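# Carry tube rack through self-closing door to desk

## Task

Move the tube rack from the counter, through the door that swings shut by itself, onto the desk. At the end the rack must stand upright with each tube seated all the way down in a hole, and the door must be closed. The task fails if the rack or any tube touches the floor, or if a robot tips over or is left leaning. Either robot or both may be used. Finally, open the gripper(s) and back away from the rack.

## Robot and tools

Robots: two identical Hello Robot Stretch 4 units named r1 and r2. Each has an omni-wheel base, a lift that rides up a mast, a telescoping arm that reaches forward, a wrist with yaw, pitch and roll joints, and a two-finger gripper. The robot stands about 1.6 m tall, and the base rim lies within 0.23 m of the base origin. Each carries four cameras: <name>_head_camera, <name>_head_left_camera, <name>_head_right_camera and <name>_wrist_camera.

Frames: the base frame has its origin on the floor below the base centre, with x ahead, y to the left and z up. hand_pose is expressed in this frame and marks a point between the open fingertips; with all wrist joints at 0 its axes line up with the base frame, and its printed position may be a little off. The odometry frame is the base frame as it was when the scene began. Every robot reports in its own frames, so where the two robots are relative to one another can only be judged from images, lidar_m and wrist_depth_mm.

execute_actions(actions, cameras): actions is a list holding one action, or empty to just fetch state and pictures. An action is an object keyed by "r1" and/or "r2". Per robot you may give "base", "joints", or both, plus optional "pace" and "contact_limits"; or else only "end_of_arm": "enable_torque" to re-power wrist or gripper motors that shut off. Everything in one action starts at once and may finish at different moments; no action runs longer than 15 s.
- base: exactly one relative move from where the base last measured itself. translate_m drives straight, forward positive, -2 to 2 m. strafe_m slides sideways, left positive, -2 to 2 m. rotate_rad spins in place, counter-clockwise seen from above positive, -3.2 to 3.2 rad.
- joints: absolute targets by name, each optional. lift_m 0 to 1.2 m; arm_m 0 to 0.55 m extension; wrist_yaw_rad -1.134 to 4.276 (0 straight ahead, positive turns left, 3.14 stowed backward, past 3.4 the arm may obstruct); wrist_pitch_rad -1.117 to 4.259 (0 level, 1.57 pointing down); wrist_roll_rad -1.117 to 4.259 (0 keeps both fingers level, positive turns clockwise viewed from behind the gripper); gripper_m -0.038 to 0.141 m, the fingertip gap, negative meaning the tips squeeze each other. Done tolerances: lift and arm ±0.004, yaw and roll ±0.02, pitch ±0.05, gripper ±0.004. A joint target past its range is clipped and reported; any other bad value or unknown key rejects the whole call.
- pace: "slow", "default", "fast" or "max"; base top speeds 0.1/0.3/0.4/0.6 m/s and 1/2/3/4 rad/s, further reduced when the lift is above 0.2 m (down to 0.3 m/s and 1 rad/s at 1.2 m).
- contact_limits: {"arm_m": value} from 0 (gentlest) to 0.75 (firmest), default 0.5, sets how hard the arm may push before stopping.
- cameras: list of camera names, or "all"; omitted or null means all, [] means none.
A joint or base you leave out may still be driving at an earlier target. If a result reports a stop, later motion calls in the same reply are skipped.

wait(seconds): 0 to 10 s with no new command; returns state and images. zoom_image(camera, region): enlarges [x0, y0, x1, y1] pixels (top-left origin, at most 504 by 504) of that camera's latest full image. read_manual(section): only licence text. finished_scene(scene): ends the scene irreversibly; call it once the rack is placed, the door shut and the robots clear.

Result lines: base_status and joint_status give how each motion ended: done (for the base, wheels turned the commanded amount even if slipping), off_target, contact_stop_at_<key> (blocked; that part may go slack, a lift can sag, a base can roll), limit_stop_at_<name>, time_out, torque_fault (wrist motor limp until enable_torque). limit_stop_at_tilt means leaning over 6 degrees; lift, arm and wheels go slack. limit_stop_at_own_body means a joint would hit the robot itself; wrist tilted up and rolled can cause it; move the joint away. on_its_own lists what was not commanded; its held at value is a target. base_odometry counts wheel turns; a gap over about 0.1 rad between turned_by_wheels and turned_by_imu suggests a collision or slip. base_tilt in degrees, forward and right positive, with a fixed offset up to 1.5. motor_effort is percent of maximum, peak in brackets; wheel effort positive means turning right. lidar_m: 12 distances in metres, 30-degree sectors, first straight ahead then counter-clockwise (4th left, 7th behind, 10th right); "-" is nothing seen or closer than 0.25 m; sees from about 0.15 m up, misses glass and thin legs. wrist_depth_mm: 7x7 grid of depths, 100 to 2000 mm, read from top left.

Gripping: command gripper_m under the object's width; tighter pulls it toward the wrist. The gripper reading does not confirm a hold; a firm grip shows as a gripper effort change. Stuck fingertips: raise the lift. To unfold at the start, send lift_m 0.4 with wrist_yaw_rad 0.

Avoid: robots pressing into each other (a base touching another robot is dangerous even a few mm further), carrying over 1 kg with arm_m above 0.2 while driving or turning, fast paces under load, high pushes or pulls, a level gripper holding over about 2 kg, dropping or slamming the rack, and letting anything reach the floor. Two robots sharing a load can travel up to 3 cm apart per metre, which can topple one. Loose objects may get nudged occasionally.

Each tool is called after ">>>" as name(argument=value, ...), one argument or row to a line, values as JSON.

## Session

>>> execute_actions(
  actions=[],
)

Scene clock: 0.00 s.
r1.base_odometry: x=+0.000 y=+0.000 heading=+0.000 (m, m, rad; r1's odometry frame)
r1.turned_by_wheels: +0.000 (rad since the last result)
r1.turned_by_imu: +0.000 (rad since the last result)
r1.base_tilt: forward=-0.1 right=+0.3 (deg)
r1.lidar_m: 2.48 1.36 0.92 0.62 0.59 0.60 0.80 0.72 0.73 0.99 1.94 2.04
r1.base_status: not commanded
r1.joint_positions: lift_m=+0.277 arm_m=-0.002 wrist_yaw_rad=+3.219 wrist_pitch_rad=-0.013 wrist_roll_rad=-0.014 gripper_m=+0.057
r1.joint_status: not commanded
r1.motor_effort: lift_m=+18 arm_m=-1 wrist_yaw_rad=-2 wrist_pitch_rad=-7 wrist_roll_rad=-2 gripper_m=-3 wheel_0=+0 wheel_1=+0 wheel_2=+1 (%)
r1.hand_pose: x=-0.1259 y=+0.0648 z=+0.4587 quat_wxyz=(-0.039, +0.007, -0.007, +0.999) (m; r1's base frame)
r1.wrist_depth_mm: - 140 198 1042 891 676 554 / - - 136 1008 917 699 569 / - - 135 991 960 715 580 / - 110 137 991 976 732 591 / 148 142 878 976 960 741 597 / 190 798 854 976 904 707 615 / 187 798 842 917 917 778 621
r2.base_odometry: x=+0.000 y=+0.000 heading=+0.000 (m, m, rad; r2's odometry frame)
r2.turned_by_wheels: +0.000 (rad since the last result)
r2.turned_by_imu: +0.000 (rad since the last result)
r2.base_tilt: forward=-0.6 right=-0.3 (deg)
r2.lidar_m: 1.26 1.38 2.30 1.93 1.93 0.92 0.75 0.75 0.79 0.64 0.66 0.75
r2.base_status: not commanded
r2.joint_positions: lift_m=+0.184 arm_m=+0.002 wrist_yaw_rad=+3.026 wrist_pitch_rad=+0.001 wrist_roll_rad=-0.003 gripper_m=+0.057
r2.joint_status: not commanded
r2.motor_effort: lift_m=+18 arm_m=-1 wrist_yaw_rad=+0 wrist_pitch_rad=-7 wrist_roll_rad=+0 gripper_m=-2 wheel_0=+0 wheel_1=+0 wheel_2=+0 (%)
r2.hand_pose: x=-0.1033 y=+0.1200 z=+0.3618 quat_wxyz=(+0.058, -0.001, -0.001, +0.998) (m; r2's base frame)
r2.wrist_depth_mm: 150 202 946 1060 1921 - 1921 / - 150 931 1042 1160 1281 1863 / - 132 236 1042 1138 1255 1863 / 108 147 239 1008 1118 1255 1921 / 145 175 917 1008 1118 1229 1863 / 778 831 891 1008 218 1281 1366 / 809 878 917 991 946 878 931
pictures: r1_head_camera, r1_head_left_camera, r1_head_right_camera, r1_wrist_camera, r2_head_camera, r2_head_left_camera, r2_head_right_camera, r2_wrist_camera
camera_calibration (this result's frames):
r1_wrist_camera: T_world_to_cam=[[-0.13227, 0.984426, -0.1158, -0.00727493], [-0.000884719, -0.116944, -0.993138, 0.5189], [-0.991213, -0.13126, 0.0163391, 0.101814], [0, 0, 0, 1]] pos_world=[0.100417, 0.0812081, 0.512833]
r2_wrist_camera: T_world_to_cam=[[0.0467875, 0.997838, -0.0461459, -0.0814341], [-0.0425386, -0.0441642, -0.998118, 0.427843], [-0.997999, 0.0486624, 0.0403804, 0.101033], [0, 0, 0, 1]] pos_world=[0.122841, 0.095237, 0.4192]
Images, in order (width x height): r1_head_camera 420x560, r1_head_left_camera 420x672, r1_head_right_camera 420x672, r1_wrist_camera 616x392, r2_head_camera 420x560, r2_head_left_camera 420x672, r2_head_right_camera 420x672, r2_wrist_camera 616x392.

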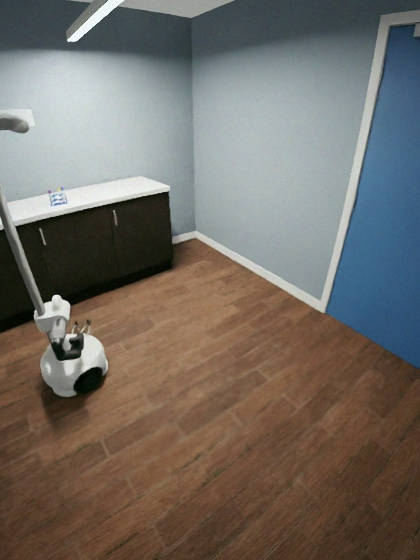

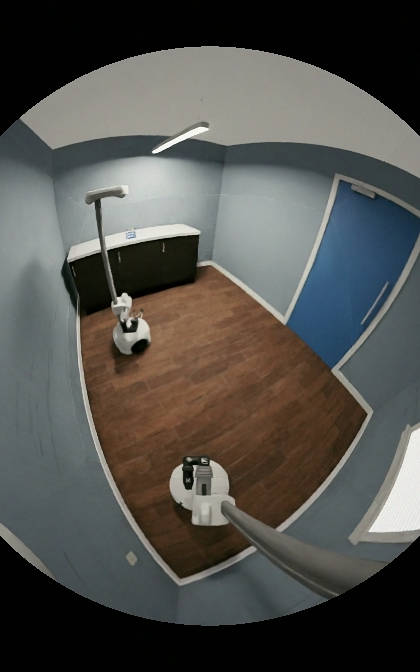

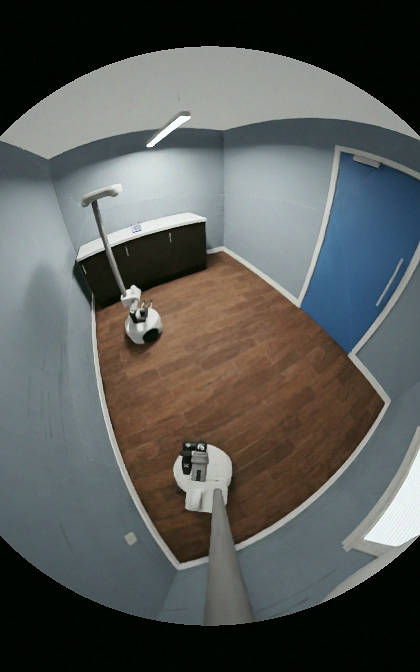

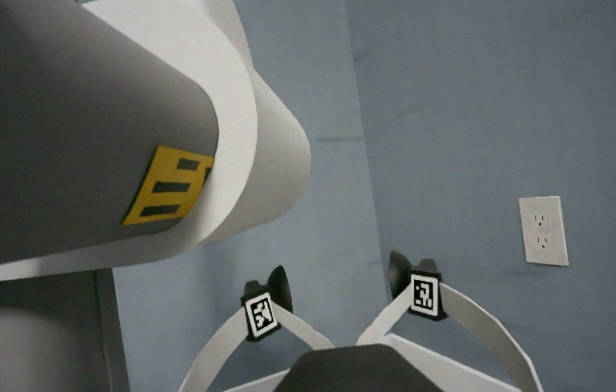

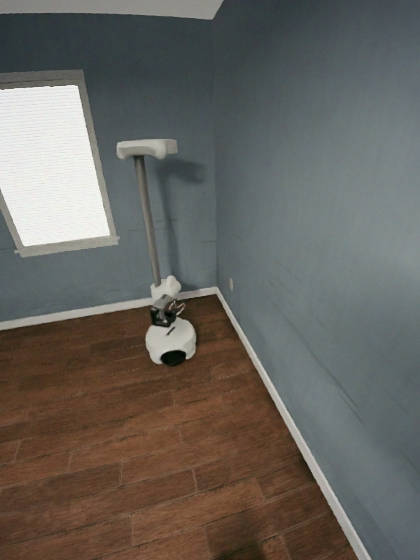

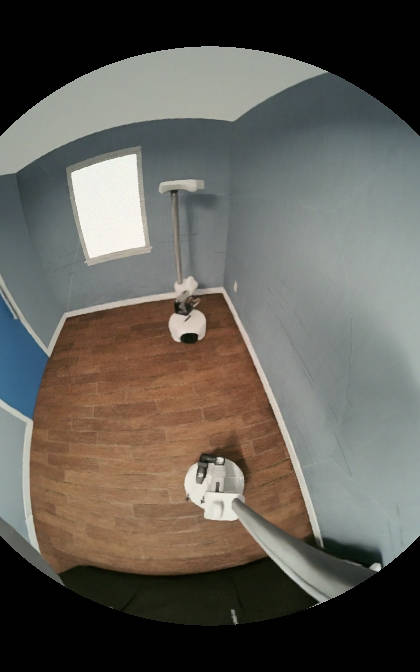

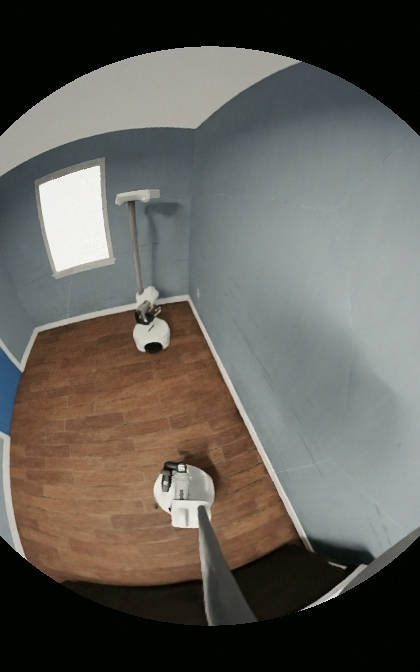

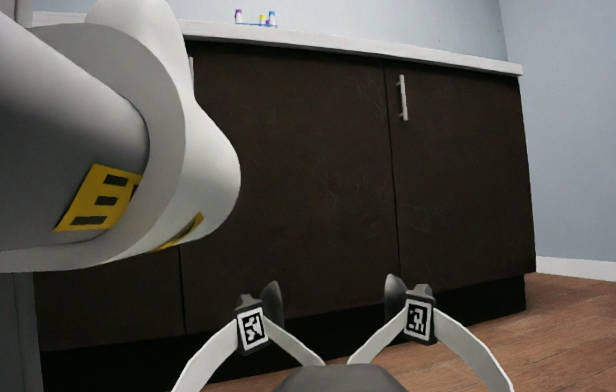

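>>> execute_actions(
  actions=[
    {"r1":{"base":{"rotate_rad":-0.8},"joints":{"wrist_yaw_rad":0,"gripper_m":0.055,"lift_m":0.3},"pace":"max"},"r2":{"base":{"rotate_rad":3.2},"joints":{"lift_m":0.9,"wrist_yaw_rad":0,"wrist_pitch_rad":0.12,"gripper_m":0.14},"pace":"max"}},
  ],
  cameras=["r1_head_camera","r2_head_camera","r2_wrist_camera"],
)

Scene clock: 3.17 s.
r1.base_odometry: x=+0.000 y=+0.000 heading=-0.800 (m, m, rad; r1's odometry frame)
r1.turned_by_wheels: -0.800 (rad since the last result)
r1.turned_by_imu: -0.789 (rad since the last result)
r1.base_tilt: forward=-0.1 right=+0.3 (deg)
r1.lidar_m: 1.92 2.21 1.37 1.35 0.75 0.59 0.59 0.69 0.73 0.71 0.79 1.31
r1.base_status: done
r1.joint_positions: lift_m=+0.300 arm_m=-0.002 wrist_yaw_rad=+0.001 wrist_pitch_rad=-0.013 wrist_roll_rad=-0.014 gripper_m=+0.055
r1.joint_status: all done
r1.motor_effort: lift_m=+19(19) arm_m=-1(1) wrist_yaw_rad=-4(9) wrist_pitch_rad=-8(8) wrist_roll_rad=-2(2) gripper_m=-4(1) wheel_0=-1(7) wheel_1=-2(11) wheel_2=-3(8) (%)
r1.hand_pose: x=+0.4570 y=-0.0873 z=+0.4820 quat_wxyz=(+1.000, -0.007, -0.007, +0.000) (m; r1's base frame)
r1.wrist_depth_mm: - - 1921 1863 1756 1661 1464 / - - 1983 1863 1708 1661 1499 / - - - 1808 1756 1661 1537 / - - 1983 1863 1708 1618 1537 / - - 1983 1863 1708 1708 1576 / - - 1863 1618 1308 1336 1336 / 1499 1397 1160 1160 1078 976 991
r2.base_odometry: x=+0.000 y=+0.000 heading=-3.083 (m, m, rad; r2's odometry frame)
r2.turned_by_wheels: +3.200 (rad since the last result)
r2.turned_by_imu: +3.133 (rad since the last result)
r2.base_tilt: forward=-0.6 right=-0.3 (deg)
r2.lidar_m: 0.75 0.74 0.75 0.66 0.64 0.77 1.36 1.38 2.24 1.93 1.93 0.88
r2.base_status: done
r2.joint_positions: lift_m=+0.900 arm_m=+0.002 wrist_yaw_rad=+0.001 wrist_pitch_rad=+0.122 wrist_roll_rad=-0.003 gripper_m=+0.140
r2.joint_status: all done
r2.motor_effort: lift_m=+19(24) arm_m=-1(1) wrist_yaw_rad=-1(7) wrist_pitch_rad=-6(14) wrist_roll_rad=-2(2) gripper_m=+0(2) wheel_0=+1(10) wheel_1=+1(6) wheel_2=+1(11) (%)
r2.hand_pose: x=+0.4597 y=-0.0873 z=+1.0430 quat_wxyz=(+0.998, -0.001, +0.061, +0.000) (m; r2's base frame)
r2.wrist_depth_mm: 1078 1118 1160 1229 1281 1336 1430 / 1078 1118 1182 1229 1308 1366 1397 / 1098 1118 1182 1255 1308 1397 1430 / 1118 1138 1205 1229 1336 1397 1464 / 1098 1118 1025 788 866 820 759 / 640 627 559 615 627 202 723 / 512 544 580 165 647 691 732
pictures: r1_head_camera, r2_head_camera, r2_wrist_camera
camera_calibration (this result's frames):
r2_wrist_camera: T_world_to_cam=[[0.0626172, -0.996574, -0.0540339, -0.0426347], [-0.0836121, 0.0487116, -0.995307, 1.14657], [0.994529, 0.0668412, -0.0802755, -0.143095], [0, 0, 0, 1]] pos_world=[0.240849, -0.0887752, 1.1274]
Images, in order (width x height): r1_head_camera 420x560, r2_head_camera 420x560, r2_wrist_camera 616x392.

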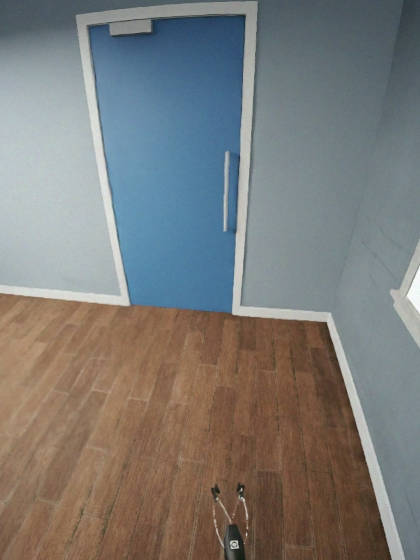

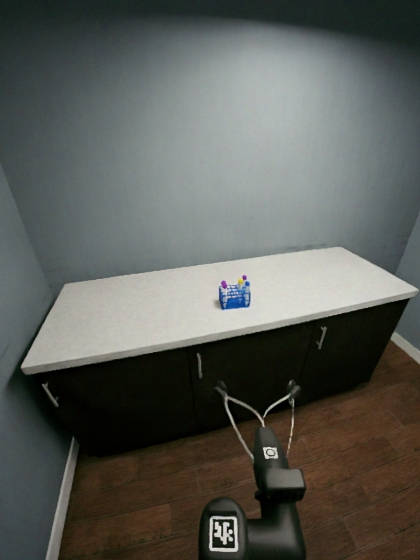

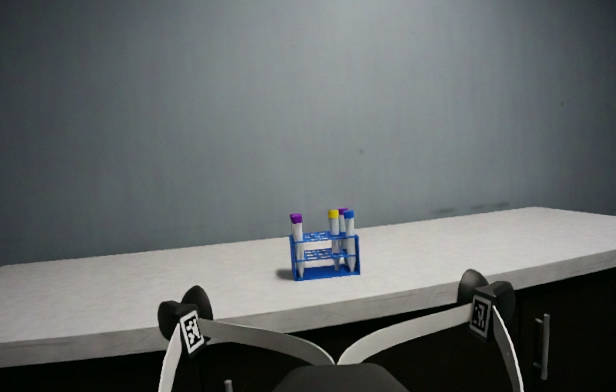

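>>> zoom_image(
  camera="r2_head_camera",
  region=[200, 260, 270, 330],
)

>>> zoom_image(
  camera="r2_wrist_camera",
  region=[270, 190, 380, 300],
)

Region (200, 260, 270, 330) of r2_head_camera's 420x560 image, scaled by 7.200, with more detail than that image has.

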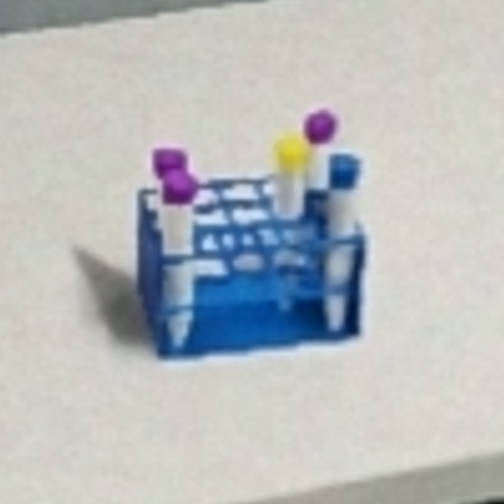

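Region (270, 190, 380, 300) of r2_wrist_camera's 616x392 image, scaled by 4.582.

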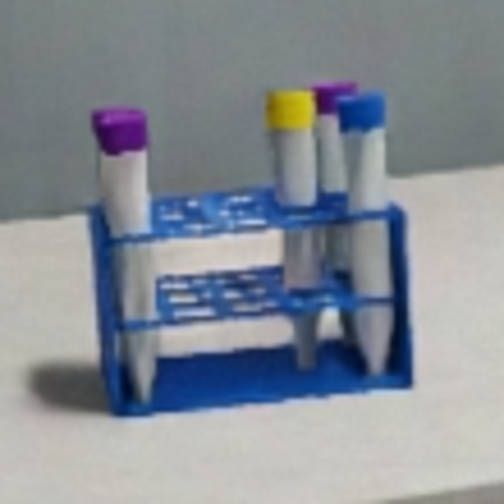

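>>> execute_actions(
  actions=[
    {"r1":{"base":{"translate_m":1.11},"joints":{"lift_m":0.74,"arm_m":0.2},"pace":"max"},"r2":{"base":{"strafe_m":-0.47},"joints":{"wrist_yaw_rad":1.77,"arm_m":0.46},"pace":"max"}},
  ],
  cameras=[],
)

>>> execute_actions(
  actions=[
    {"r1":{"base":{"strafe_m":0.26},"pace":"max"},"r2":{"base":{"translate_m":0.38},"joints":{"lift_m":0.80},"pace":"max"}},
  ],
  cameras=["r1_head_camera","r1_wrist_camera","r2_head_camera","r2_wrist_camera"],
)

Scene clock: 10.07 s.
r1.base_odometry: x=+0.773 y=-0.796 heading=-0.800 (m, m, rad; r1's odometry frame)
r1.turned_by_wheels: +0.000 (rad since the last result)
r1.turned_by_imu: +0.002 (rad since the last result)
r1.base_tilt: forward=-0.1 right=+0.4 (deg)
r1.lidar_m: 0.86 0.99 1.62 1.15 1.19 1.70 1.68 1.12 0.92 0.90 1.07 0.80
r1.base_status: done
r1.joint_positions: lift_m=+0.740 arm_m=+0.199 wrist_yaw_rad=+0.000 wrist_pitch_rad=-0.014 wrist_roll_rad=-0.014 gripper_m=+0.055
r1.joint_status: all done
r1.motor_effort: lift_m=+19(24) arm_m=+4(6) wrist_yaw_rad=+1(2) wrist_pitch_rad=-7(8) wrist_roll_rad=-2(1) gripper_m=-4(2) wheel_0=+1(12) wheel_1=+0(8) wheel_2=+0(14) (%)
r1.hand_pose: x=+0.6586 y=-0.0874 z=+0.9220 quat_wxyz=(+1.000, -0.007, -0.007, +0.000) (m; r1's base frame)
r1.wrist_depth_mm: 580 539 504 473 449 413 387 / 591 544 508 473 449 415 392 / 591 549 512 480 449 418 394 / 591 549 512 484 455 418 397 / 591 559 517 484 449 421 402 / 597 559 521 477 449 362 410 / 609 559 508 492 445 433 413
r2.base_odometry: x=-0.028 y=+0.469 heading=-3.083 (m, m, rad; r2's odometry frame)
r2.turned_by_wheels: +0.000 (rad since the last result)
r2.turned_by_imu: +0.003 (rad since the last result)
r2.base_tilt: forward=-0.6 right=-0.3 (deg)
r2.lidar_m: 0.88 0.86 1.01 1.11 1.11 1.32 2.25 1.18 1.25 1.47 1.47 1.05
r2.base_status: done
r2.joint_positions: lift_m=+0.900 arm_m=+0.459 wrist_yaw_rad=+1.770 wrist_pitch_rad=+0.122 wrist_roll_rad=-0.003 gripper_m=+0.140
r2.joint_status: all done
r2.motor_effort: lift_m=+19(19) arm_m=+5(5) wrist_yaw_rad=+1(9) wrist_pitch_rad=-7(7) wrist_roll_rad=-1(1) gripper_m=+1(0) wheel_0=+0(7) wheel_1=+1(11) wheel_2=+1(1) (%)
r2.hand_pose: x=+0.6592 y=+0.2980 z=+1.0430 quat_wxyz=(+0.632, -0.048, +0.038, +0.772) (m; r2's base frame)
r2.wrist_depth_mm: 1229 1229 1229 1205 1205 1205 1229 / 1255 1229 1229 1255 1229 1229 1205 / 1255 1255 1255 1255 1255 1255 1205 / 1281 1281 1281 1255 1255 1255 1229 / 1281 1255 1281 1255 1042 820 759 / 1281 1308 1281 1281 991 202 484 / 1308 1308 1308 165 699 430 373
pictures: none
No camera images: the call's "cameras" was empty. Leave "cameras" out to get every camera's image.

Scene clock: 12.50 s.
r1.base_odometry: x=+0.960 y=-0.615 heading=-0.800 (m, m, rad; r1's odometry frame)
r1.turned_by_wheels: +0.000 (rad since the last result)
r1.turned_by_imu: +0.001 (rad since the last result)
r1.base_tilt: forward=-0.1 right=+0.3 (deg)
r1.lidar_m: 0.92 1.04 1.73 1.20 2.00 1.65 1.63 1.46 1.16 1.16 1.15 0.93
r1.base_status: done
r1.joint_positions: lift_m=+0.740 arm_m=+0.199 wrist_yaw_rad=+0.000 wrist_pitch_rad=-0.014 wrist_roll_rad=-0.014 gripper_m=+0.055
r1.joint_status: not commanded
r1.motor_effort: lift_m=+19(19) arm_m=+4(4) wrist_yaw_rad=-2(2) wrist_pitch_rad=-7(7) wrist_roll_rad=-1(2) gripper_m=-2(3) wheel_0=+1(12) wheel_1=-2(11) wheel_2=+1(1) (%)
r1.hand_pose: x=+0.6586 y=-0.0874 z=+0.9220 quat_wxyz=(+1.000, -0.007, -0.007, +0.000) (m; r1's base frame)
r1.wrist_depth_mm: 627 603 559 521 496 466 445 / 640 609 564 530 496 473 445 / 661 615 564 530 500 473 452 / 661 615 574 535 500 473 455 / 668 621 574 539 500 477 455 / 668 621 574 530 500 469 455 / 683 621 574 549 500 480 459
r2.base_odometry: x=-0.407 y=+0.447 heading=-3.083 (m, m, rad; r2's odometry frame)
r2.turned_by_wheels: +0.000 (rad since the last result)
r2.turned_by_imu: -0.002 (rad since the last result)
r2.base_tilt: forward=-0.6 right=-0.3 (deg)
r2.lidar_m: 0.51 0.51 0.59 1.01 1.21 1.40 2.45 1.21 1.46 1.36 1.38 0.61
r2.base_status: done
r2.joint_positions: lift_m=+0.800 arm_m=+0.459 wrist_yaw_rad=+1.770 wrist_pitch_rad=+0.122 wrist_roll_rad=-0.003 gripper_m=+0.140
r2.joint_status: all done
r2.motor_effort: lift_m=+17(22) arm_m=+5(4) wrist_yaw_rad=+1(1) wrist_pitch_rad=-6(6) wrist_roll_rad=+1(0) gripper_m=+0(2) wheel_0=+0(11) wheel_1=-1(5) wheel_2=+1(8) (%)
r2.hand_pose: x=+0.6592 y=+0.2980 z=+0.9432 quat_wxyz=(+0.632, -0.048, +0.038, +0.772) (m; r2's base frame)
r2.wrist_depth_mm: 1308 1308 1308 1336 1336 946 676 / 1336 1336 1308 1336 1336 960 676 / 1366 1336 1336 1336 1336 1008 691 / 1336 1366 1366 309 1336 891 691 / 1366 1366 496 286 477 436 404 / 1397 399 291 289 291 202 258 / 1397 228 216 165 195 196 -
pictures: r1_head_camera, r1_wrist_camera, r2_head_camera, r2_wrist_camera
camera_calibration (this result's frames):
r1_wrist_camera: T_world_to_cam=[[0.0557481, -0.991707, -0.115795, 0.00345343], [0.00998776, 0.116524, -0.993138, 0.97517], [0.998395, 0.054209, 0.0164009, -0.442339], [0, 0, 0, 1]] pos_world=[0.431696, -0.0862272, 0.976133]
r2_wrist_camera: T_world_to_cam=[[0.964694, 0.257791, -0.0539468, -0.64507], [-0.0311776, -0.0916121, -0.995307, 1.05236], [-0.261523, 0.961848, -0.0803402, 0.186089], [0, 0, 0, 1]] pos_world=[0.703772, 0.0837128, 1.02757]
Images, in order (width x height): r1_head_camera 420x560, r1_wrist_camera 616x392, r2_head_camera 420x560, r2_wrist_camera 616x392.

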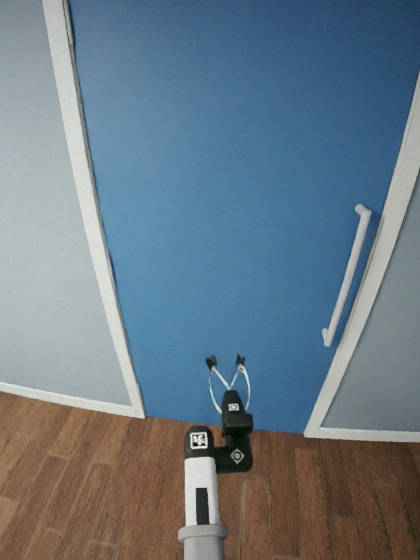

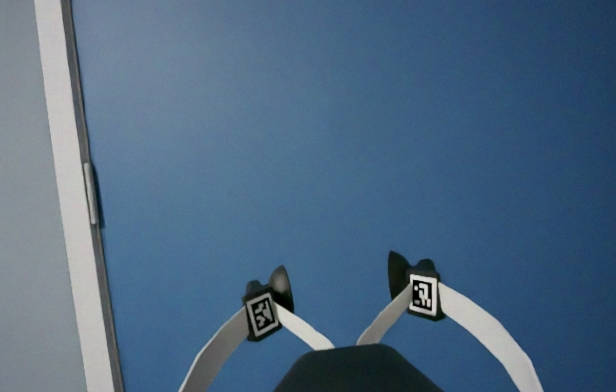

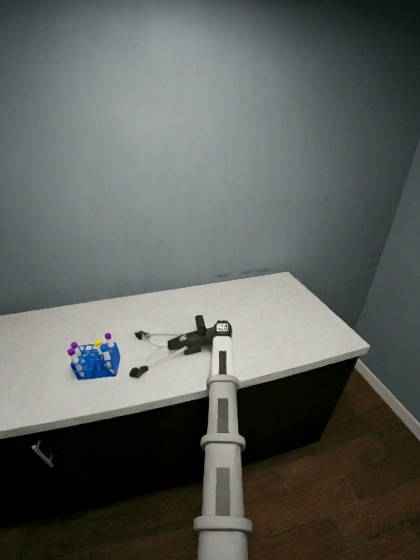

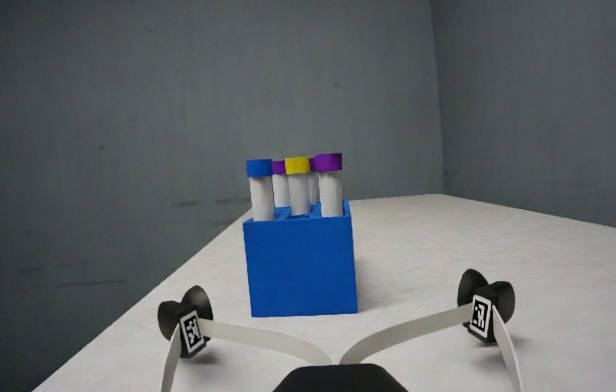

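>>> execute_actions(
  actions=[
    {"r1":{"base":{"rotate_rad":-0.49},"joints":{"arm_m":0.30},"pace":"fast"},"r2":{"base":{"strafe_m":0.088},"joints":{"lift_m":0.812,"arm_m":0.412},"pace":"default"}},
  ],
  cameras=["r1_wrist_camera","r2_head_camera","r2_wrist_camera"],
)

Scene clock: 15.63 s.
r1.base_odometry: x=+0.960 y=-0.615 heading=-1.290 (m, m, rad; r1's odometry frame)
r1.turned_by_wheels: -0.490 (rad since the last result)
r1.turned_by_imu: -0.483 (rad since the last result)
r1.base_tilt: forward=-0.1 right=+0.4 (deg)
r1.lidar_m: 0.92 0.93 1.08 1.82 1.23 1.41 1.65 1.64 1.43 1.16 1.17 1.13
r1.base_status: done
r1.joint_positions: lift_m=+0.740 arm_m=+0.299 wrist_yaw_rad=+0.000 wrist_pitch_rad=-0.014 wrist_roll_rad=-0.014 gripper_m=+0.055
r1.joint_status: all done
r1.motor_effort: lift_m=+19(19) arm_m=+4(4) wrist_yaw_rad=+0(2) wrist_pitch_rad=-6(7) wrist_roll_rad=-2(1) gripper_m=-3(2) wheel_0=+0(10) wheel_1=+0(7) wheel_2=+0(8) (%)
r1.hand_pose: x=+0.7586 y=-0.0874 z=+0.9220 quat_wxyz=(+1.000, -0.007, -0.007, +0.000) (m; r1's base frame)
r1.wrist_depth_mm: 421 442 469 488 521 554 585 / 418 442 466 492 517 554 591 / 418 439 466 488 517 549 591 / 415 436 459 480 500 554 585 / 415 436 462 480 492 549 580 / 415 436 449 410 488 539 569 / 410 433 449 466 496 535 569
r2.base_odometry: x=-0.402 y=+0.359 heading=-3.083 (m, m, rad; r2's odometry frame)
r2.turned_by_wheels: +0.000 (rad since the last result)
r2.turned_by_imu: +0.001 (rad since the last result)
r2.base_tilt: forward=-0.6 right=-0.3 (deg)
r2.lidar_m: 0.48 0.49 0.54 0.95 1.10 1.30 2.35 1.24 1.70 1.46 1.45 0.59
r2.base_status: done
r2.joint_positions: lift_m=+0.812 arm_m=+0.413 wrist_yaw_rad=+1.770 wrist_pitch_rad=+0.122 wrist_roll_rad=-0.003 gripper_m=+0.140
r2.joint_status: all done
r2.motor_effort: lift_m=+20(27) arm_m=-5(7) wrist_yaw_rad=+1(2) wrist_pitch_rad=-7(6) wrist_roll_rad=+1(0) gripper_m=+1(1) wheel_0=+3(4) wheel_1=+0(7) wheel_2=+1(1) (%)
r2.hand_pose: x=+0.6129 y=+0.2980 z=+0.9549 quat_wxyz=(+0.632, -0.048, +0.038, +0.772) (m; r2's base frame)
r2.wrist_depth_mm: 1229 1229 1205 1205 1205 991 699 / 1229 1229 1255 1229 1229 1025 707 / 1229 1255 1229 1255 1229 1042 732 / 1281 1281 1281 217 820 946 723 / 1255 1281 854 200 197 480 445 / 1308 1281 233 192 188 202 286 / 1336 267 233 165 189 217 -
pictures: r1_wrist_camera, r2_head_camera, r2_wrist_camera
camera_calibration (this result's frames):
r1_wrist_camera: T_world_to_cam=[[0.0557073, -0.99171, -0.115796, -0.00209981], [0.00998845, 0.116523, -0.993138, 0.974172], [0.998397, 0.0541684, 0.0163969, -0.542135], [0, 0, 0, 1]] pos_world=[0.531652, -0.0862296, 0.976133]
r2_wrist_camera: T_world_to_cam=[[0.964668, 0.257888, -0.0539469, -0.599786], [-0.0311685, -0.0916153, -0.995307, 1.06256], [-0.26162, 0.961821, -0.0803403, 0.174985], [0, 0, 0, 1]] pos_world=[0.657492, 0.0837202, 1.03927]
Images, in order (width x height): r1_wrist_camera 616x392, r2_head_camera 420x560, r2_wrist_camera 616x392.

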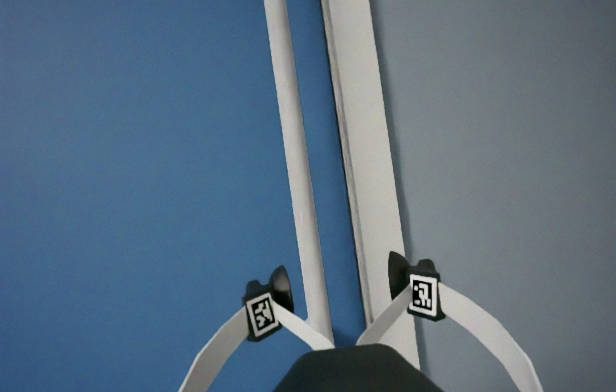

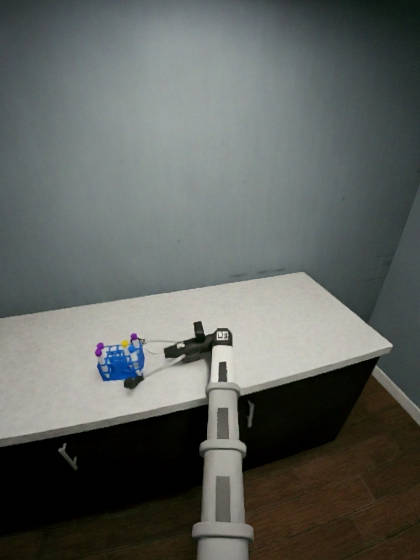

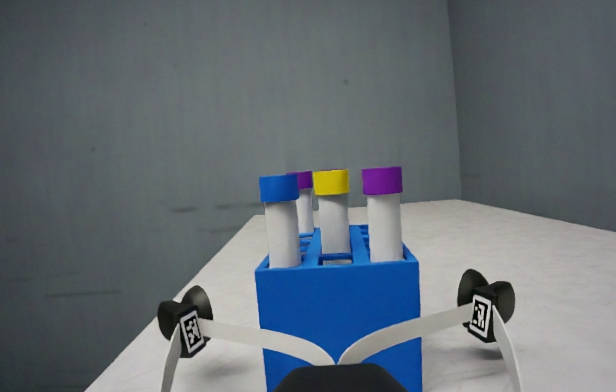

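>>> execute_actions(
  actions=[
    {"r1":{"base":{"strafe_m":0.029},"joints":{"arm_m":0.505,"gripper_m":0.075},"contact_limits":{"arm_m":0.2},"pace":"default"},"r2":{"joints":{"lift_m":0.818,"gripper_m":0.033}}},
  ],
  cameras=["r1_wrist_camera","r2_wrist_camera"],
)

Scene clock: 18.30 s.
r1.base_odometry: x=+0.988 y=-0.607 heading=-1.290 (m, m, rad; r1's odometry frame)
r1.turned_by_wheels: +0.000 (rad since the last result)
r1.turned_by_imu: +0.001 (rad since the last result)
r1.base_tilt: forward=-0.1 right=+0.4 (deg)
r1.lidar_m: 0.90 0.91 1.03 1.81 1.22 1.34 1.64 1.64 1.47 1.20 1.19 1.11
r1.base_status: done
r1.joint_positions: lift_m=+0.740 arm_m=+0.504 wrist_yaw_rad=+0.000 wrist_pitch_rad=-0.014 wrist_roll_rad=-0.014 gripper_m=+0.075
r1.joint_status: all done
r1.motor_effort: lift_m=+19(19) arm_m=+4(6) wrist_yaw_rad=+0(0) wrist_pitch_rad=-7(8) wrist_roll_rad=-3(1) gripper_m=-5(5) wheel_0=+1(5) wheel_1=-1(7) wheel_2=+0(1) (%)
r1.contact_limits: arm_m 0.2
r1.hand_pose: x=+0.9636 y=-0.0874 z=+0.9220 quat_wxyz=(+1.000, -0.007, -0.007, +0.000) (m; r1's base frame)
r1.wrist_depth_mm: 237 250 264 211 287 315 334 / 237 249 263 208 287 312 330 / 236 247 260 270 286 310 329 / 235 247 259 208 286 309 327 / 234 246 258 266 283 293 325 / 235 244 252 216 210 285 324 / 233 244 254 264 285 286 324
r2.base_odometry: x=-0.402 y=+0.359 heading=-3.083 (m, m, rad; r2's odometry frame)
r2.turned_by_wheels: +0.000 (rad since the last result)
r2.turned_by_imu: +0.001 (rad since the last result)
r2.base_tilt: forward=-0.6 right=-0.3 (deg)
r2.lidar_m: 0.49 0.49 0.57 0.97 1.13 1.30 2.35 1.23 1.70 1.45 1.46 0.59
r2.base_status: not commanded
r2.joint_positions: lift_m=+0.818 arm_m=+0.413 wrist_yaw_rad=+1.770 wrist_pitch_rad=+0.123 wrist_roll_rad=-0.003 gripper_m=+0.033
r2.joint_status: all done
r2.motor_effort: lift_m=+20(25) arm_m=-5(5) wrist_yaw_rad=+0(2) wrist_pitch_rad=-9(9) wrist_roll_rad=-1(0) gripper_m=-18(19) wheel_0=+3(3) wheel_1=+0(0) wheel_2=+1(1) (%)
r2.hand_pose: x=+0.6129 y=+0.2980 z=+0.9607 quat_wxyz=(+0.632, -0.048, +0.038, +0.772) (m; r2's base frame)
r2.wrist_depth_mm: 1229 1205 1229 1205 1229 976 707 / 1229 1229 1229 1255 1229 1025 707 / 1255 1255 1229 1255 1255 1060 723 / 1281 1281 1281 278 1042 976 723 / 1308 1255 1255 204 210 504 462 / 1308 1308 195 177 174 306 300 / 1308 281 186 178 175 216 -
pictures: r1_wrist_camera, r2_wrist_camera
camera_calibration (this result's frames):
r1_wrist_camera: T_world_to_cam=[[0.0557668, -0.991706, -0.115796, -0.0135598], [0.00997602, 0.116524, -0.993138, 0.972132], [0.998394, 0.0542289, 0.0163914, -0.7468], [0, 0, 0, 1]] pos_world=[0.736658, -0.0862259, 0.976132]
r2_wrist_camera: T_world_to_cam=[[0.964674, 0.257857, -0.0539826, -0.59943], [-0.0310534, -0.0921834, -0.995258, 1.06841], [-0.261611, 0.961775, -0.0809195, 0.176037], [0, 0, 0, 1]] pos_world=[0.657485, 0.0837483, 1.04523]
Images, in order (width x height): r1_wrist_camera 616x392, r2_wrist_camera 616x392.

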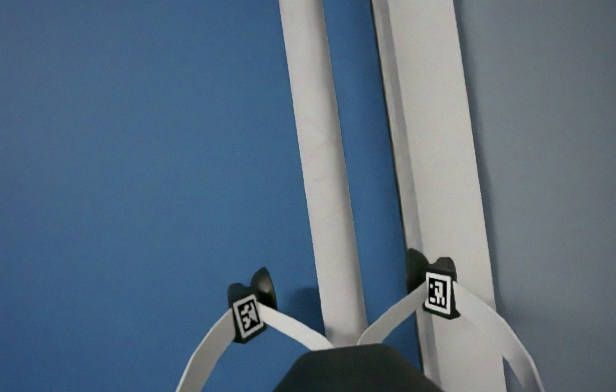

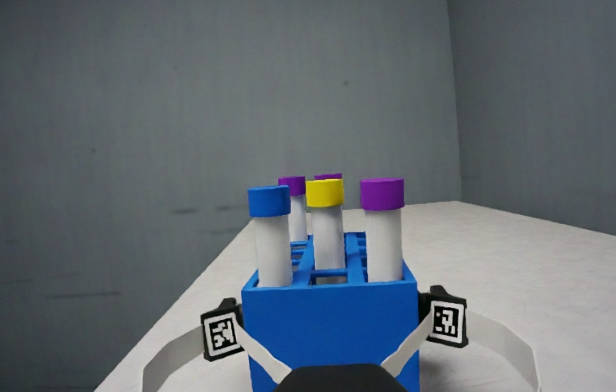

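>>> execute_actions(
  actions=[
    {"r1":{"joints":{"arm_m":0.526,"gripper_m":-0.038},"contact_limits":{"arm_m":0.2}},"r2":{"joints":{"lift_m":0.86},"pace":"slow"}},
  ],
  cameras=["r1_wrist_camera","r2_wrist_camera"],
)

Scene clock: 20.47 s.
r1.base_odometry: x=+0.988 y=-0.608 heading=-1.291 (m, m, rad; r1's odometry frame)
r1.turned_by_wheels: -0.001 (rad since the last result)
r1.turned_by_imu: -0.001 (rad since the last result)
r1.base_tilt: forward=+0.0 right=+0.3 (deg)
r1.lidar_m: 0.92 0.92 1.06 1.81 1.23 1.35 1.66 1.65 1.48 1.19 1.18 1.11
r1.base_status: not commanded
r1.joint_positions: lift_m=+0.740 arm_m=+0.527 wrist_yaw_rad=+0.007 wrist_pitch_rad=-0.013 wrist_roll_rad=-0.014 gripper_m=-0.037
r1.joint_status: all done
r1.on_its_own: wrist_yaw_rad is at rest, and its effort (-20) is outside its rest range (-13 to +13)
r1.motor_effort: lift_m=+19(19) arm_m=-5(8) wrist_yaw_rad=-20(24) wrist_pitch_rad=-7(8) wrist_roll_rad=-2(1) gripper_m=-24(25) wheel_0=-10(10) wheel_1=-6(6) wheel_2=+8(8) (%)
r1.contact_limits: arm_m 0.2
r1.hand_pose: x=+0.9869 y=-0.0854 z=+0.9220 quat_wxyz=(+1.000, -0.007, -0.007, +0.004) (m; r1's base frame)
r1.wrist_depth_mm: 213 224 236 176 257 286 303 / 213 223 235 174 256 285 303 / 211 221 233 176 257 267 298 / 210 220 232 175 256 265 296 / 210 220 232 237 256 264 296 / 208 219 229 179 177 257 293 / 208 218 160 178 257 259 291
r2.base_odometry: x=-0.402 y=+0.359 heading=-3.083 (m, m, rad; r2's odometry frame)
r2.turned_by_wheels: +0.000 (rad since the last result)
r2.turned_by_imu: +0.001 (rad since the last result)
r2.base_tilt: forward=-0.6 right=-0.3 (deg)
r2.lidar_m: 0.48 0.47 0.57 0.96 1.11 1.30 2.36 1.23 1.67 1.46 1.45 0.58
r2.base_status: not commanded
r2.joint_positions: lift_m=+0.860 arm_m=+0.413 wrist_yaw_rad=+1.770 wrist_pitch_rad=+0.123 wrist_roll_rad=-0.003 gripper_m=+0.033
r2.joint_status: all done
r2.motor_effort: lift_m=+21(28) arm_m=-5(5) wrist_yaw_rad=+1(1) wrist_pitch_rad=-10(9) wrist_roll_rad=+0(2) gripper_m=-20(18) wheel_0=+3(3) wheel_1=+0(0) wheel_2=+1(1) (%)
r2.hand_pose: x=+0.6129 y=+0.2979 z=+1.0025 quat_wxyz=(+0.632, -0.048, +0.038, +0.772) (m; r2's base frame)
r2.wrist_depth_mm: 1229 1205 1229 1229 1205 976 707 / 1229 1229 1229 1229 1255 1025 707 / 1229 1255 1255 1255 1229 1060 723 / 1255 1255 1255 276 1255 1060 741 / 1281 1281 1281 203 211 654 609 / 1281 1308 195 177 174 402 397 / 1308 1308 186 178 176 285 -
pictures: r1_wrist_camera, r2_wrist_camera
camera_calibration (this result's frames):
r1_wrist_camera: T_world_to_cam=[[0.0627568, -0.991288, -0.1158, -0.019701], [0.00912331, 0.116594, -0.993138, 0.972501], [0.997987, 0.0612696, 0.0163609, -0.769181], [0, 0, 0, 1]] pos_world=[0.759996, -0.0857897, 0.97613]
r2_wrist_camera: T_world_to_cam=[[0.964678, 0.257836, -0.0540085, -0.597139], [-0.0309722, -0.0925874, -0.995223, 1.11008], [-0.261604, 0.961742, -0.0813313, 0.179856], [0, 0, 0, 1]] pos_world=[0.65748, 0.0837683, 1.08715]
Images, in order (width x height): r1_wrist_camera 616x392, r2_wrist_camera 616x392.

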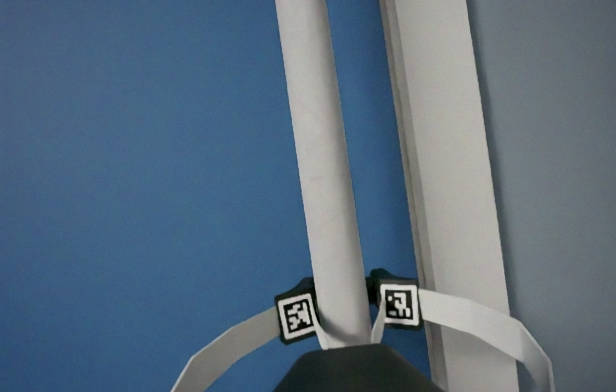

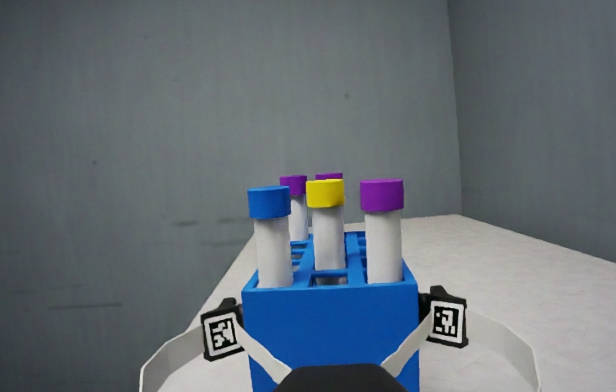

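>>> execute_actions(
  actions=[
    {"r1":{"base":{"translate_m":-0.17},"joints":{"wrist_yaw_rad":-0.01},"pace":"slow"},"r2":{"base":{"strafe_m":0.2},"joints":{"arm_m":0.005,"wrist_yaw_rad":0},"pace":"default"}},
  ],
  cameras=["r1_wrist_camera","r2_wrist_camera"],
)

Scene clock: 25.07 s.
r1.base_odometry: x=+0.941 y=-0.445 heading=-1.292 (m, m, rad; r1's odometry frame)
r1.turned_by_wheels: -0.001 (rad since the last result)
r1.turned_by_imu: -0.021 (rad since the last result)
r1.base_tilt: forward=+0.0 right=+0.3 (deg)
r1.lidar_m: 0.92 0.97 1.22 1.81 1.24 1.28 1.50 1.49 1.52 1.26 1.21 1.32
r1.base_status: done
r1.joint_positions: lift_m=+0.740 arm_m=+0.527 wrist_yaw_rad=-0.008 wrist_pitch_rad=-0.014 wrist_roll_rad=-0.014 gripper_m=-0.037
r1.joint_status: all done
r1.motor_effort: lift_m=+19(19) arm_m=-6(6) wrist_yaw_rad=-8(34) wrist_pitch_rad=-7(7) wrist_roll_rad=-2(2) gripper_m=-23(27) wheel_0=-14(20) wheel_1=-10(11) wheel_2=+5(16) (%)
r1.hand_pose: x=+0.9856 y=-0.0897 z=+0.9221 quat_wxyz=(+1.000, -0.007, -0.007, -0.004) (m; r1's base frame)
r1.wrist_depth_mm: 236 239 241 176 249 500 539 / 236 237 242 174 248 496 535 / 235 237 241 176 248 492 530 / 235 238 241 176 248 492 530 / 234 237 241 242 247 488 517 / 233 237 240 179 175 250 521 / 234 236 166 243 247 477 521
r2.base_odometry: x=-0.390 y=+0.159 heading=-3.082 (m, m, rad; r2's odometry frame)
r2.turned_by_wheels: +0.000 (rad since the last result)
r2.turned_by_imu: +0.001 (rad since the last result)
r2.base_tilt: forward=-0.6 right=-0.3 (deg)
r2.lidar_m: 0.42 0.44 0.50 0.85 0.93 1.07 1.91 1.25 1.39 1.63 0.93 0.54
r2.base_status: done
r2.joint_positions: lift_m=+0.860 arm_m=+0.006 wrist_yaw_rad=+0.000 wrist_pitch_rad=+0.124 wrist_roll_rad=-0.003 gripper_m=+0.033
r2.joint_status: all done
r2.motor_effort: lift_m=+21(21) arm_m=-5(5) wrist_yaw_rad=+0(8) wrist_pitch_rad=-11(12) wrist_roll_rad=-2(1) gripper_m=-17(20) wheel_0=+1(9) wheel_1=-1(7) wheel_2=+1(0) (%)
r2.hand_pose: x=+0.4631 y=-0.0874 z=+1.0024 quat_wxyz=(+0.998, -0.001, +0.062, +0.000) (m; r2's base frame)
r2.wrist_depth_mm: 788 820 866 904 931 991 1025 / 778 820 866 904 931 991 1042 / 798 831 866 904 946 1008 1060 / 798 842 878 278 931 991 1078 / 809 842 820 203 211 654 609 / 512 500 195 177 174 402 397 / 370 343 186 178 175 290 -
pictures: r1_wrist_camera, r2_wrist_camera
camera_calibration (this result's frames):
r1_wrist_camera: T_world_to_cam=[[0.0477512, -0.992106, -0.115955, -0.00908804], [0.0109837, 0.116602, -0.993118, 0.971198], [0.998799, 0.046149, 0.0164649, -0.769887], [0, 0, 0, 1]] pos_world=[0.758729, -0.0867305, 0.976137]
r2_wrist_camera: T_world_to_cam=[[0.0620388, -0.99661, -0.0540413, -0.0449137], [-0.0852179, 0.0486586, -0.995173, 1.10704], [0.994429, 0.0663446, -0.0819102, -0.148084], [0, 0, 0, 1]] pos_world=[0.244385, -0.0888038, 1.08714]
Images, in order (width x height): r1_wrist_camera 616x392, r2_wrist_camera 616x392.

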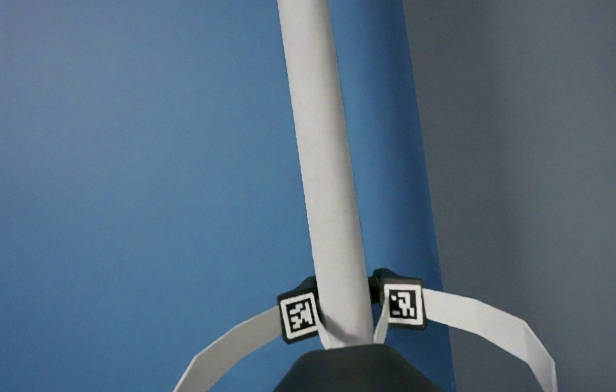

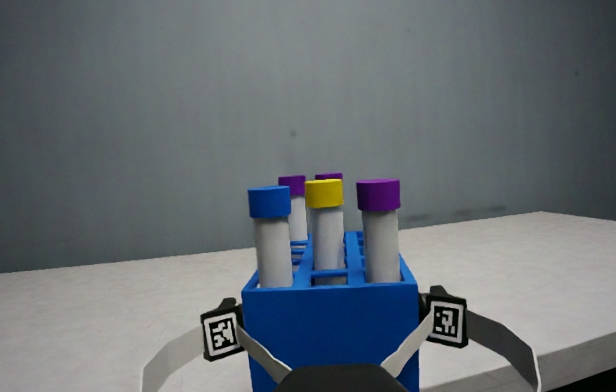

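>>> execute_actions(
  actions=[
    {"r1":{"base":{"translate_m":-0.2},"joints":{"wrist_yaw_rad":0.025},"pace":"slow"},"r2":{"base":{"translate_m":-0.95},"pace":"max"}},
  ],
  cameras=["r1_wrist_camera","r2_head_right_camera"],
)

Scene clock: 31.63 s.
r1.base_odometry: x=+0.886 y=-0.253 heading=-1.291 (m, m, rad; r1's odometry frame)
r1.turned_by_wheels: +0.001 (rad since the last result)
r1.turned_by_imu: -0.019 (rad since the last result)
r1.base_tilt: forward=+0.0 right=+0.4 (deg)
r1.lidar_m: 0.92 1.08 1.41 1.72 0.85 0.52 0.50 1.27 1.48 1.35 1.31 1.53
r1.base_status: done
r1.joint_positions: lift_m=+0.740 arm_m=+0.527 wrist_yaw_rad=+0.039 wrist_pitch_rad=-0.014 wrist_roll_rad=-0.014 gripper_m=-0.037
r1.joint_status: all done
r1.on_its_own: wrist_yaw_rad is at rest, and its effort (-41) is outside its rest range (-13 to +13)
r1.motor_effort: lift_m=+19(19) arm_m=-6(6) wrist_yaw_rad=-41(38) wrist_pitch_rad=-6(7) wrist_roll_rad=-2(2) gripper_m=-25(26) wheel_0=+1(18) wheel_1=-2(12) wheel_2=+19(19) (%)
r1.hand_pose: x=+0.9896 y=-0.0760 z=+0.9221 quat_wxyz=(+1.000, -0.007, -0.007, +0.020) (m; r1's base frame)
r1.wrist_depth_mm: 286 272 256 176 234 699 750 / 289 271 257 174 234 699 741 / 290 274 259 175 235 699 741 / 290 274 262 176 236 691 732 / 294 276 260 174 236 691 732 / 294 278 263 177 178 231 723 / 296 278 171 250 233 231 723
r2.base_odometry: x=+0.558 y=+0.215 heading=-3.082 (m, m, rad; r2's odometry frame)
r2.turned_by_wheels: +0.000 (rad since the last result)
r2.turned_by_imu: +0.009 (rad since the last result)
r2.base_tilt: forward=-0.6 right=-0.3 (deg)
r2.lidar_m: 0.44 1.33 0.81 0.69 0.68 0.81 1.46 1.74 0.50 0.53 1.88 1.57
r2.base_status: done
r2.joint_positions: lift_m=+0.860 arm_m=+0.006 wrist_yaw_rad=+0.000 wrist_pitch_rad=+0.124 wrist_roll_rad=-0.003 gripper_m=+0.033
r2.joint_status: not commanded
r2.motor_effort: lift_m=+21(21) arm_m=-5(6) wrist_yaw_rad=+0(0) wrist_pitch_rad=-12(11) wrist_roll_rad=+0(1) gripper_m=-20(18) wheel_0=+1(4) wheel_1=+2(5) wheel_2=-1(10) (%)
r2.hand_pose: x=+0.4631 y=-0.0874 z=+1.0024 quat_wxyz=(+0.998, -0.001, +0.062, +0.000) (m; r2's base frame)
r2.wrist_depth_mm: 1618 1661 1756 1808 1921 - 1983 / 1618 1708 1808 1808 1921 1983 - / 1618 1661 1756 1863 1983 - - / 1661 1756 1808 277 1281 1537 - / 1078 1118 1160 203 211 1397 - / 1078 1118 195 177 174 1397 - / 1098 1138 186 178 175 1397 1921
pictures: r1_wrist_camera, r2_head_right_camera
camera_calibration (this result's frames):
r1_wrist_camera: T_world_to_cam=[[0.0945242, -0.988734, -0.116065, -0.0416326], [0.00560797, 0.117114, -0.993103, 0.974946], [0.995507, 0.0932214, 0.0166149, -0.767776], [0, 0, 0, 1]] pos_world=[0.762794, -0.0837698, 0.976146]
Images, in order (width x height): r1_wrist_camera 616x392, r2_head_right_camera 420x672.

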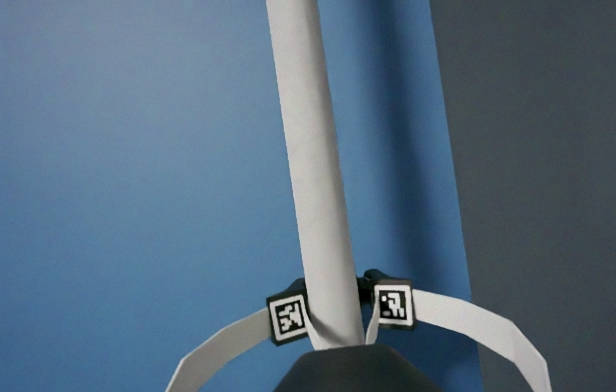

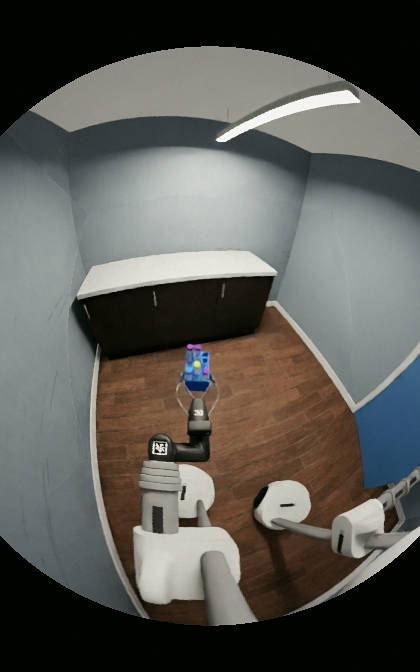

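>>> execute_actions(
  actions=[
    {"r1":{"base":{"strafe_m":0.062},"joints":{"arm_m":0.355},"pace":"slow"},"r2":{"base":{"translate_m":-1.0},"joints":{"lift_m":0.76},"pace":"max"}},
  ],
  cameras=["r1_wrist_camera","r2_head_right_camera"],
)

Scene clock: 36.13 s.
r1.base_odometry: x=+0.946 y=-0.236 heading=-1.290 (m, m, rad; r1's odometry frame)
r1.turned_by_wheels: +0.001 (rad since the last result)
r1.turned_by_imu: -0.029 (rad since the last result)
r1.base_tilt: forward=-0.1 right=+0.3 (deg)
r1.lidar_m: 0.77 0.96 1.39 1.67 1.67 1.67 1.36 0.65 0.71 1.41 1.38 1.54
r1.base_status: done
r1.joint_positions: lift_m=+0.740 arm_m=+0.357 wrist_yaw_rad=+0.039 wrist_pitch_rad=-0.014 wrist_roll_rad=-0.014 gripper_m=-0.037
r1.joint_status: all done
r1.on_its_own: wrist_yaw_rad is at rest, and its effort (-41) is outside its rest range (-13 to +13)
r1.motor_effort: lift_m=+19(19) arm_m=-13(13) wrist_yaw_rad=-41(41) wrist_pitch_rad=-6(7) wrist_roll_rad=-3(2) gripper_m=-25(27) wheel_0=+0(27) wheel_1=-2(12) wheel_2=+13(17) (%)
r1.hand_pose: x=+0.8198 y=-0.0761 z=+0.9221 quat_wxyz=(+1.000, -0.007, -0.007, +0.019) (m; r1's base frame)
r1.wrist_depth_mm: 342 303 270 175 224 904 960 / 345 307 273 175 226 891 960 / 349 310 277 174 228 891 960 / 355 312 278 176 229 878 946 / 362 315 281 174 232 220 946 / 359 320 285 177 178 216 931 / 366 322 171 257 227 219 931
r2.base_odometry: x=+1.557 y=+0.274 heading=-3.082 (m, m, rad; r2's odometry frame)
r2.turned_by_wheels: +0.000 (rad since the last result)
r2.turned_by_imu: +0.008 (rad since the last result)
r2.base_tilt: forward=-0.6 right=-0.3 (deg)
r2.lidar_m: 0.43 0.91 0.52 0.44 0.43 0.53 0.77 0.75 0.91 1.65 0.94 0.89
r2.base_status: done
r2.joint_positions: lift_m=+0.760 arm_m=+0.006 wrist_yaw_rad=+0.000 wrist_pitch_rad=+0.124 wrist_roll_rad=-0.003 gripper_m=+0.033
r2.joint_status: all done
r2.motor_effort: lift_m=+17(19) arm_m=-5(5) wrist_yaw_rad=-1(1) wrist_pitch_rad=-12(11) wrist_roll_rad=+0(0) gripper_m=-22(19) wheel_0=+1(4) wheel_1=+0(6) wheel_2=-1(13) (%)
r2.hand_pose: x=+0.4631 y=-0.0874 z=+0.9027 quat_wxyz=(+0.998, -0.001, +0.062, +0.000) (m; r2's base frame)
r2.wrist_depth_mm: 1229 - - - - - - / 1255 - - - - - - / 1229 - - - - - - / 1182 - - 278 - - - / 1160 - - 204 211 - - / 1118 1921 195 177 174 - - / 1098 1464 186 178 176 1618 1708
pictures: r1_wrist_camera, r2_head_right_camera
camera_calibration (this result's frames):
r1_wrist_camera: T_world_to_cam=[[0.0942516, -0.98876, -0.116058, -0.0254435], [0.00552603, 0.117095, -0.993105, 0.975942], [0.995533, 0.0929604, 0.0165003, -0.598634], [0, 0, 0, 1]] pos_world=[0.592965, -0.0837858, 0.976138]
Images, in order (width x height): r1_wrist_camera 616x392, r2_head_right_camera 420x672.

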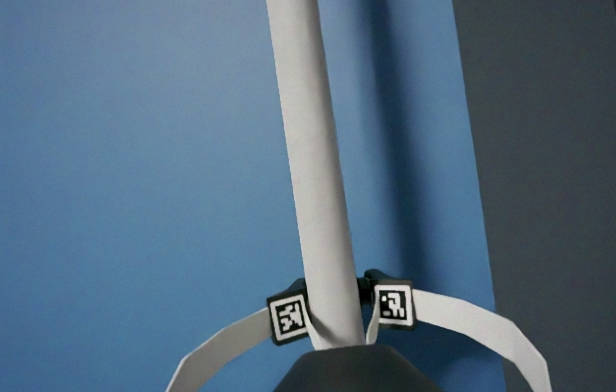

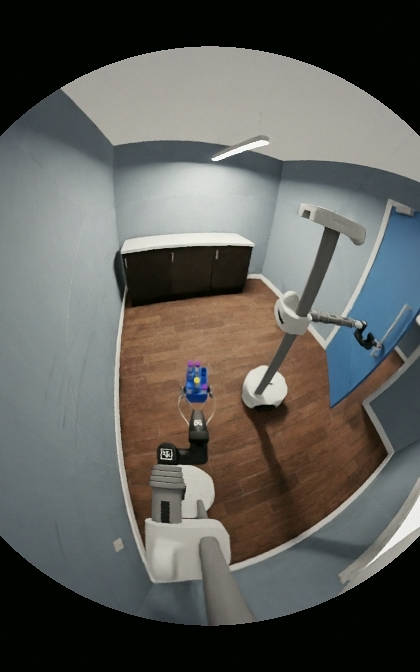

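>>> execute_actions(
  actions=[
    {"r1":{"base":{"strafe_m":0.09},"joints":{"arm_m":0.205},"pace":"slow"},"r2":{"base":{"rotate_rad":-1.48},"pace":"default"}},
  ],
  cameras=["r1_wrist_camera","r2_head_camera"],
)

Scene clock: 39.67 s.
r1.base_odometry: x=+1.032 y=-0.212 heading=-1.291 (m, m, rad; r1's odometry frame)
r1.turned_by_wheels: -0.001 (rad since the last result)
r1.turned_by_imu: -0.001 (rad since the last result)
r1.base_tilt: forward=-0.1 right=+0.3 (deg)
r1.lidar_m: 0.59 0.86 1.33 1.60 1.56 1.71 1.39 1.36 0.96 0.94 1.46 0.66
r1.base_status: done
r1.joint_positions: lift_m=+0.740 arm_m=+0.207 wrist_yaw_rad=+0.027 wrist_pitch_rad=-0.013 wrist_roll_rad=-0.014 gripper_m=-0.037
r1.joint_status: all done
r1.motor_effort: lift_m=+19(19) arm_m=-11(12) wrist_yaw_rad=-7(44) wrist_pitch_rad=-7(7) wrist_roll_rad=-1(0) gripper_m=-26(26) wheel_0=-9(19) wheel_1=-4(6) wheel_2=+5(14) (%)
r1.hand_pose: x=+0.6686 y=-0.0795 z=+0.9220 quat_wxyz=(+1.000, -0.007, -0.007, +0.014) (m; r1's base frame)
r1.wrist_depth_mm: 449 355 297 173 222 206 1118 / 455 364 303 175 225 206 1138 / 469 370 306 174 227 205 1138 / 484 377 310 264 226 206 1118 / 496 384 317 270 224 205 1118 / 500 392 320 179 174 197 1118 / 517 399 164 267 224 209 1098
r2.base_odometry: x=+1.557 y=+0.274 heading=+1.721 (m, m, rad; r2's odometry frame)
r2.turned_by_wheels: -1.480 (rad since the last result)
r2.turned_by_imu: -1.448 (rad since the last result)
r2.base_tilt: forward=-0.6 right=-0.3 (deg)
r2.lidar_m: 0.44 0.99 0.96 2.30 0.77 0.50 0.43 0.45 0.58 0.76 0.78 0.95
r2.base_status: done
r2.joint_positions: lift_m=+0.760 arm_m=+0.006 wrist_yaw_rad=+0.000 wrist_pitch_rad=+0.124 wrist_roll_rad=-0.003 gripper_m=+0.033
r2.joint_status: not commanded
r2.motor_effort: lift_m=+17(17) arm_m=-5(6) wrist_yaw_rad=+0(0) wrist_pitch_rad=-11(11) wrist_roll_rad=+1(0) gripper_m=-20(20) wheel_0=+0(6) wheel_1=-1(5) wheel_2=-1(6) (%)
r2.hand_pose: x=+0.4631 y=-0.0875 z=+0.9027 quat_wxyz=(+0.998, -0.001, +0.062, +0.000) (m; r2's base frame)
r2.wrist_depth_mm: 1808 1397 - 1921 1983 1118 842 / 1808 1430 - 1983 1983 1138 854 / 1863 1499 - 1983 - 1182 866 / 1042 1397 - 277 1708 1182 878 / 1921 1537 - 202 211 1281 891 / 1983 1537 195 177 174 1060 931 / 1983 1499 186 178 176 1205 904
pictures: r1_wrist_camera, r2_head_camera
camera_calibration (this result's frames):
r1_wrist_camera: T_world_to_cam=[[0.0828379, -0.989854, -0.11544, -0.00754299], [0.00673575, 0.116392, -0.993181, 0.97633], [0.99654, 0.0814954, 0.0163091, -0.449263], [0, 0, 0, 1]] pos_world=[0.441757, -0.0844905, 0.976128]
Images, in order (width x height): r1_wrist_camera 616x392, r2_head_camera 420x560.

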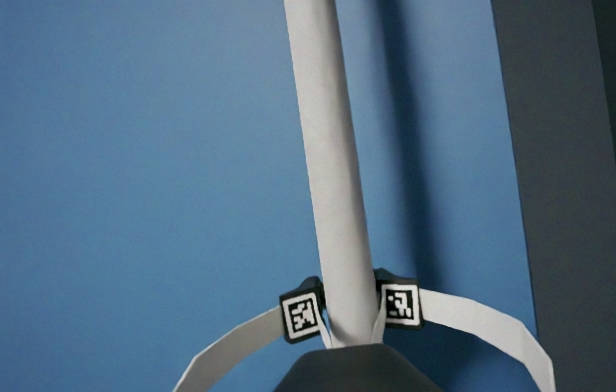

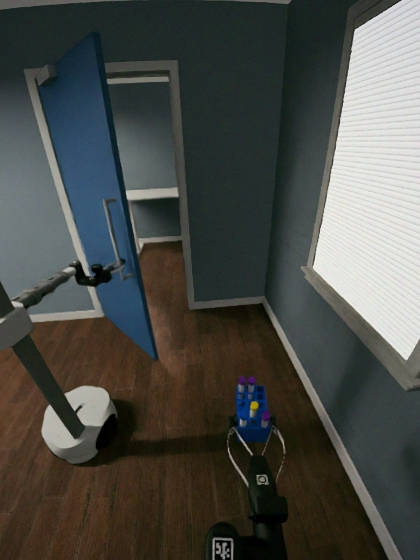

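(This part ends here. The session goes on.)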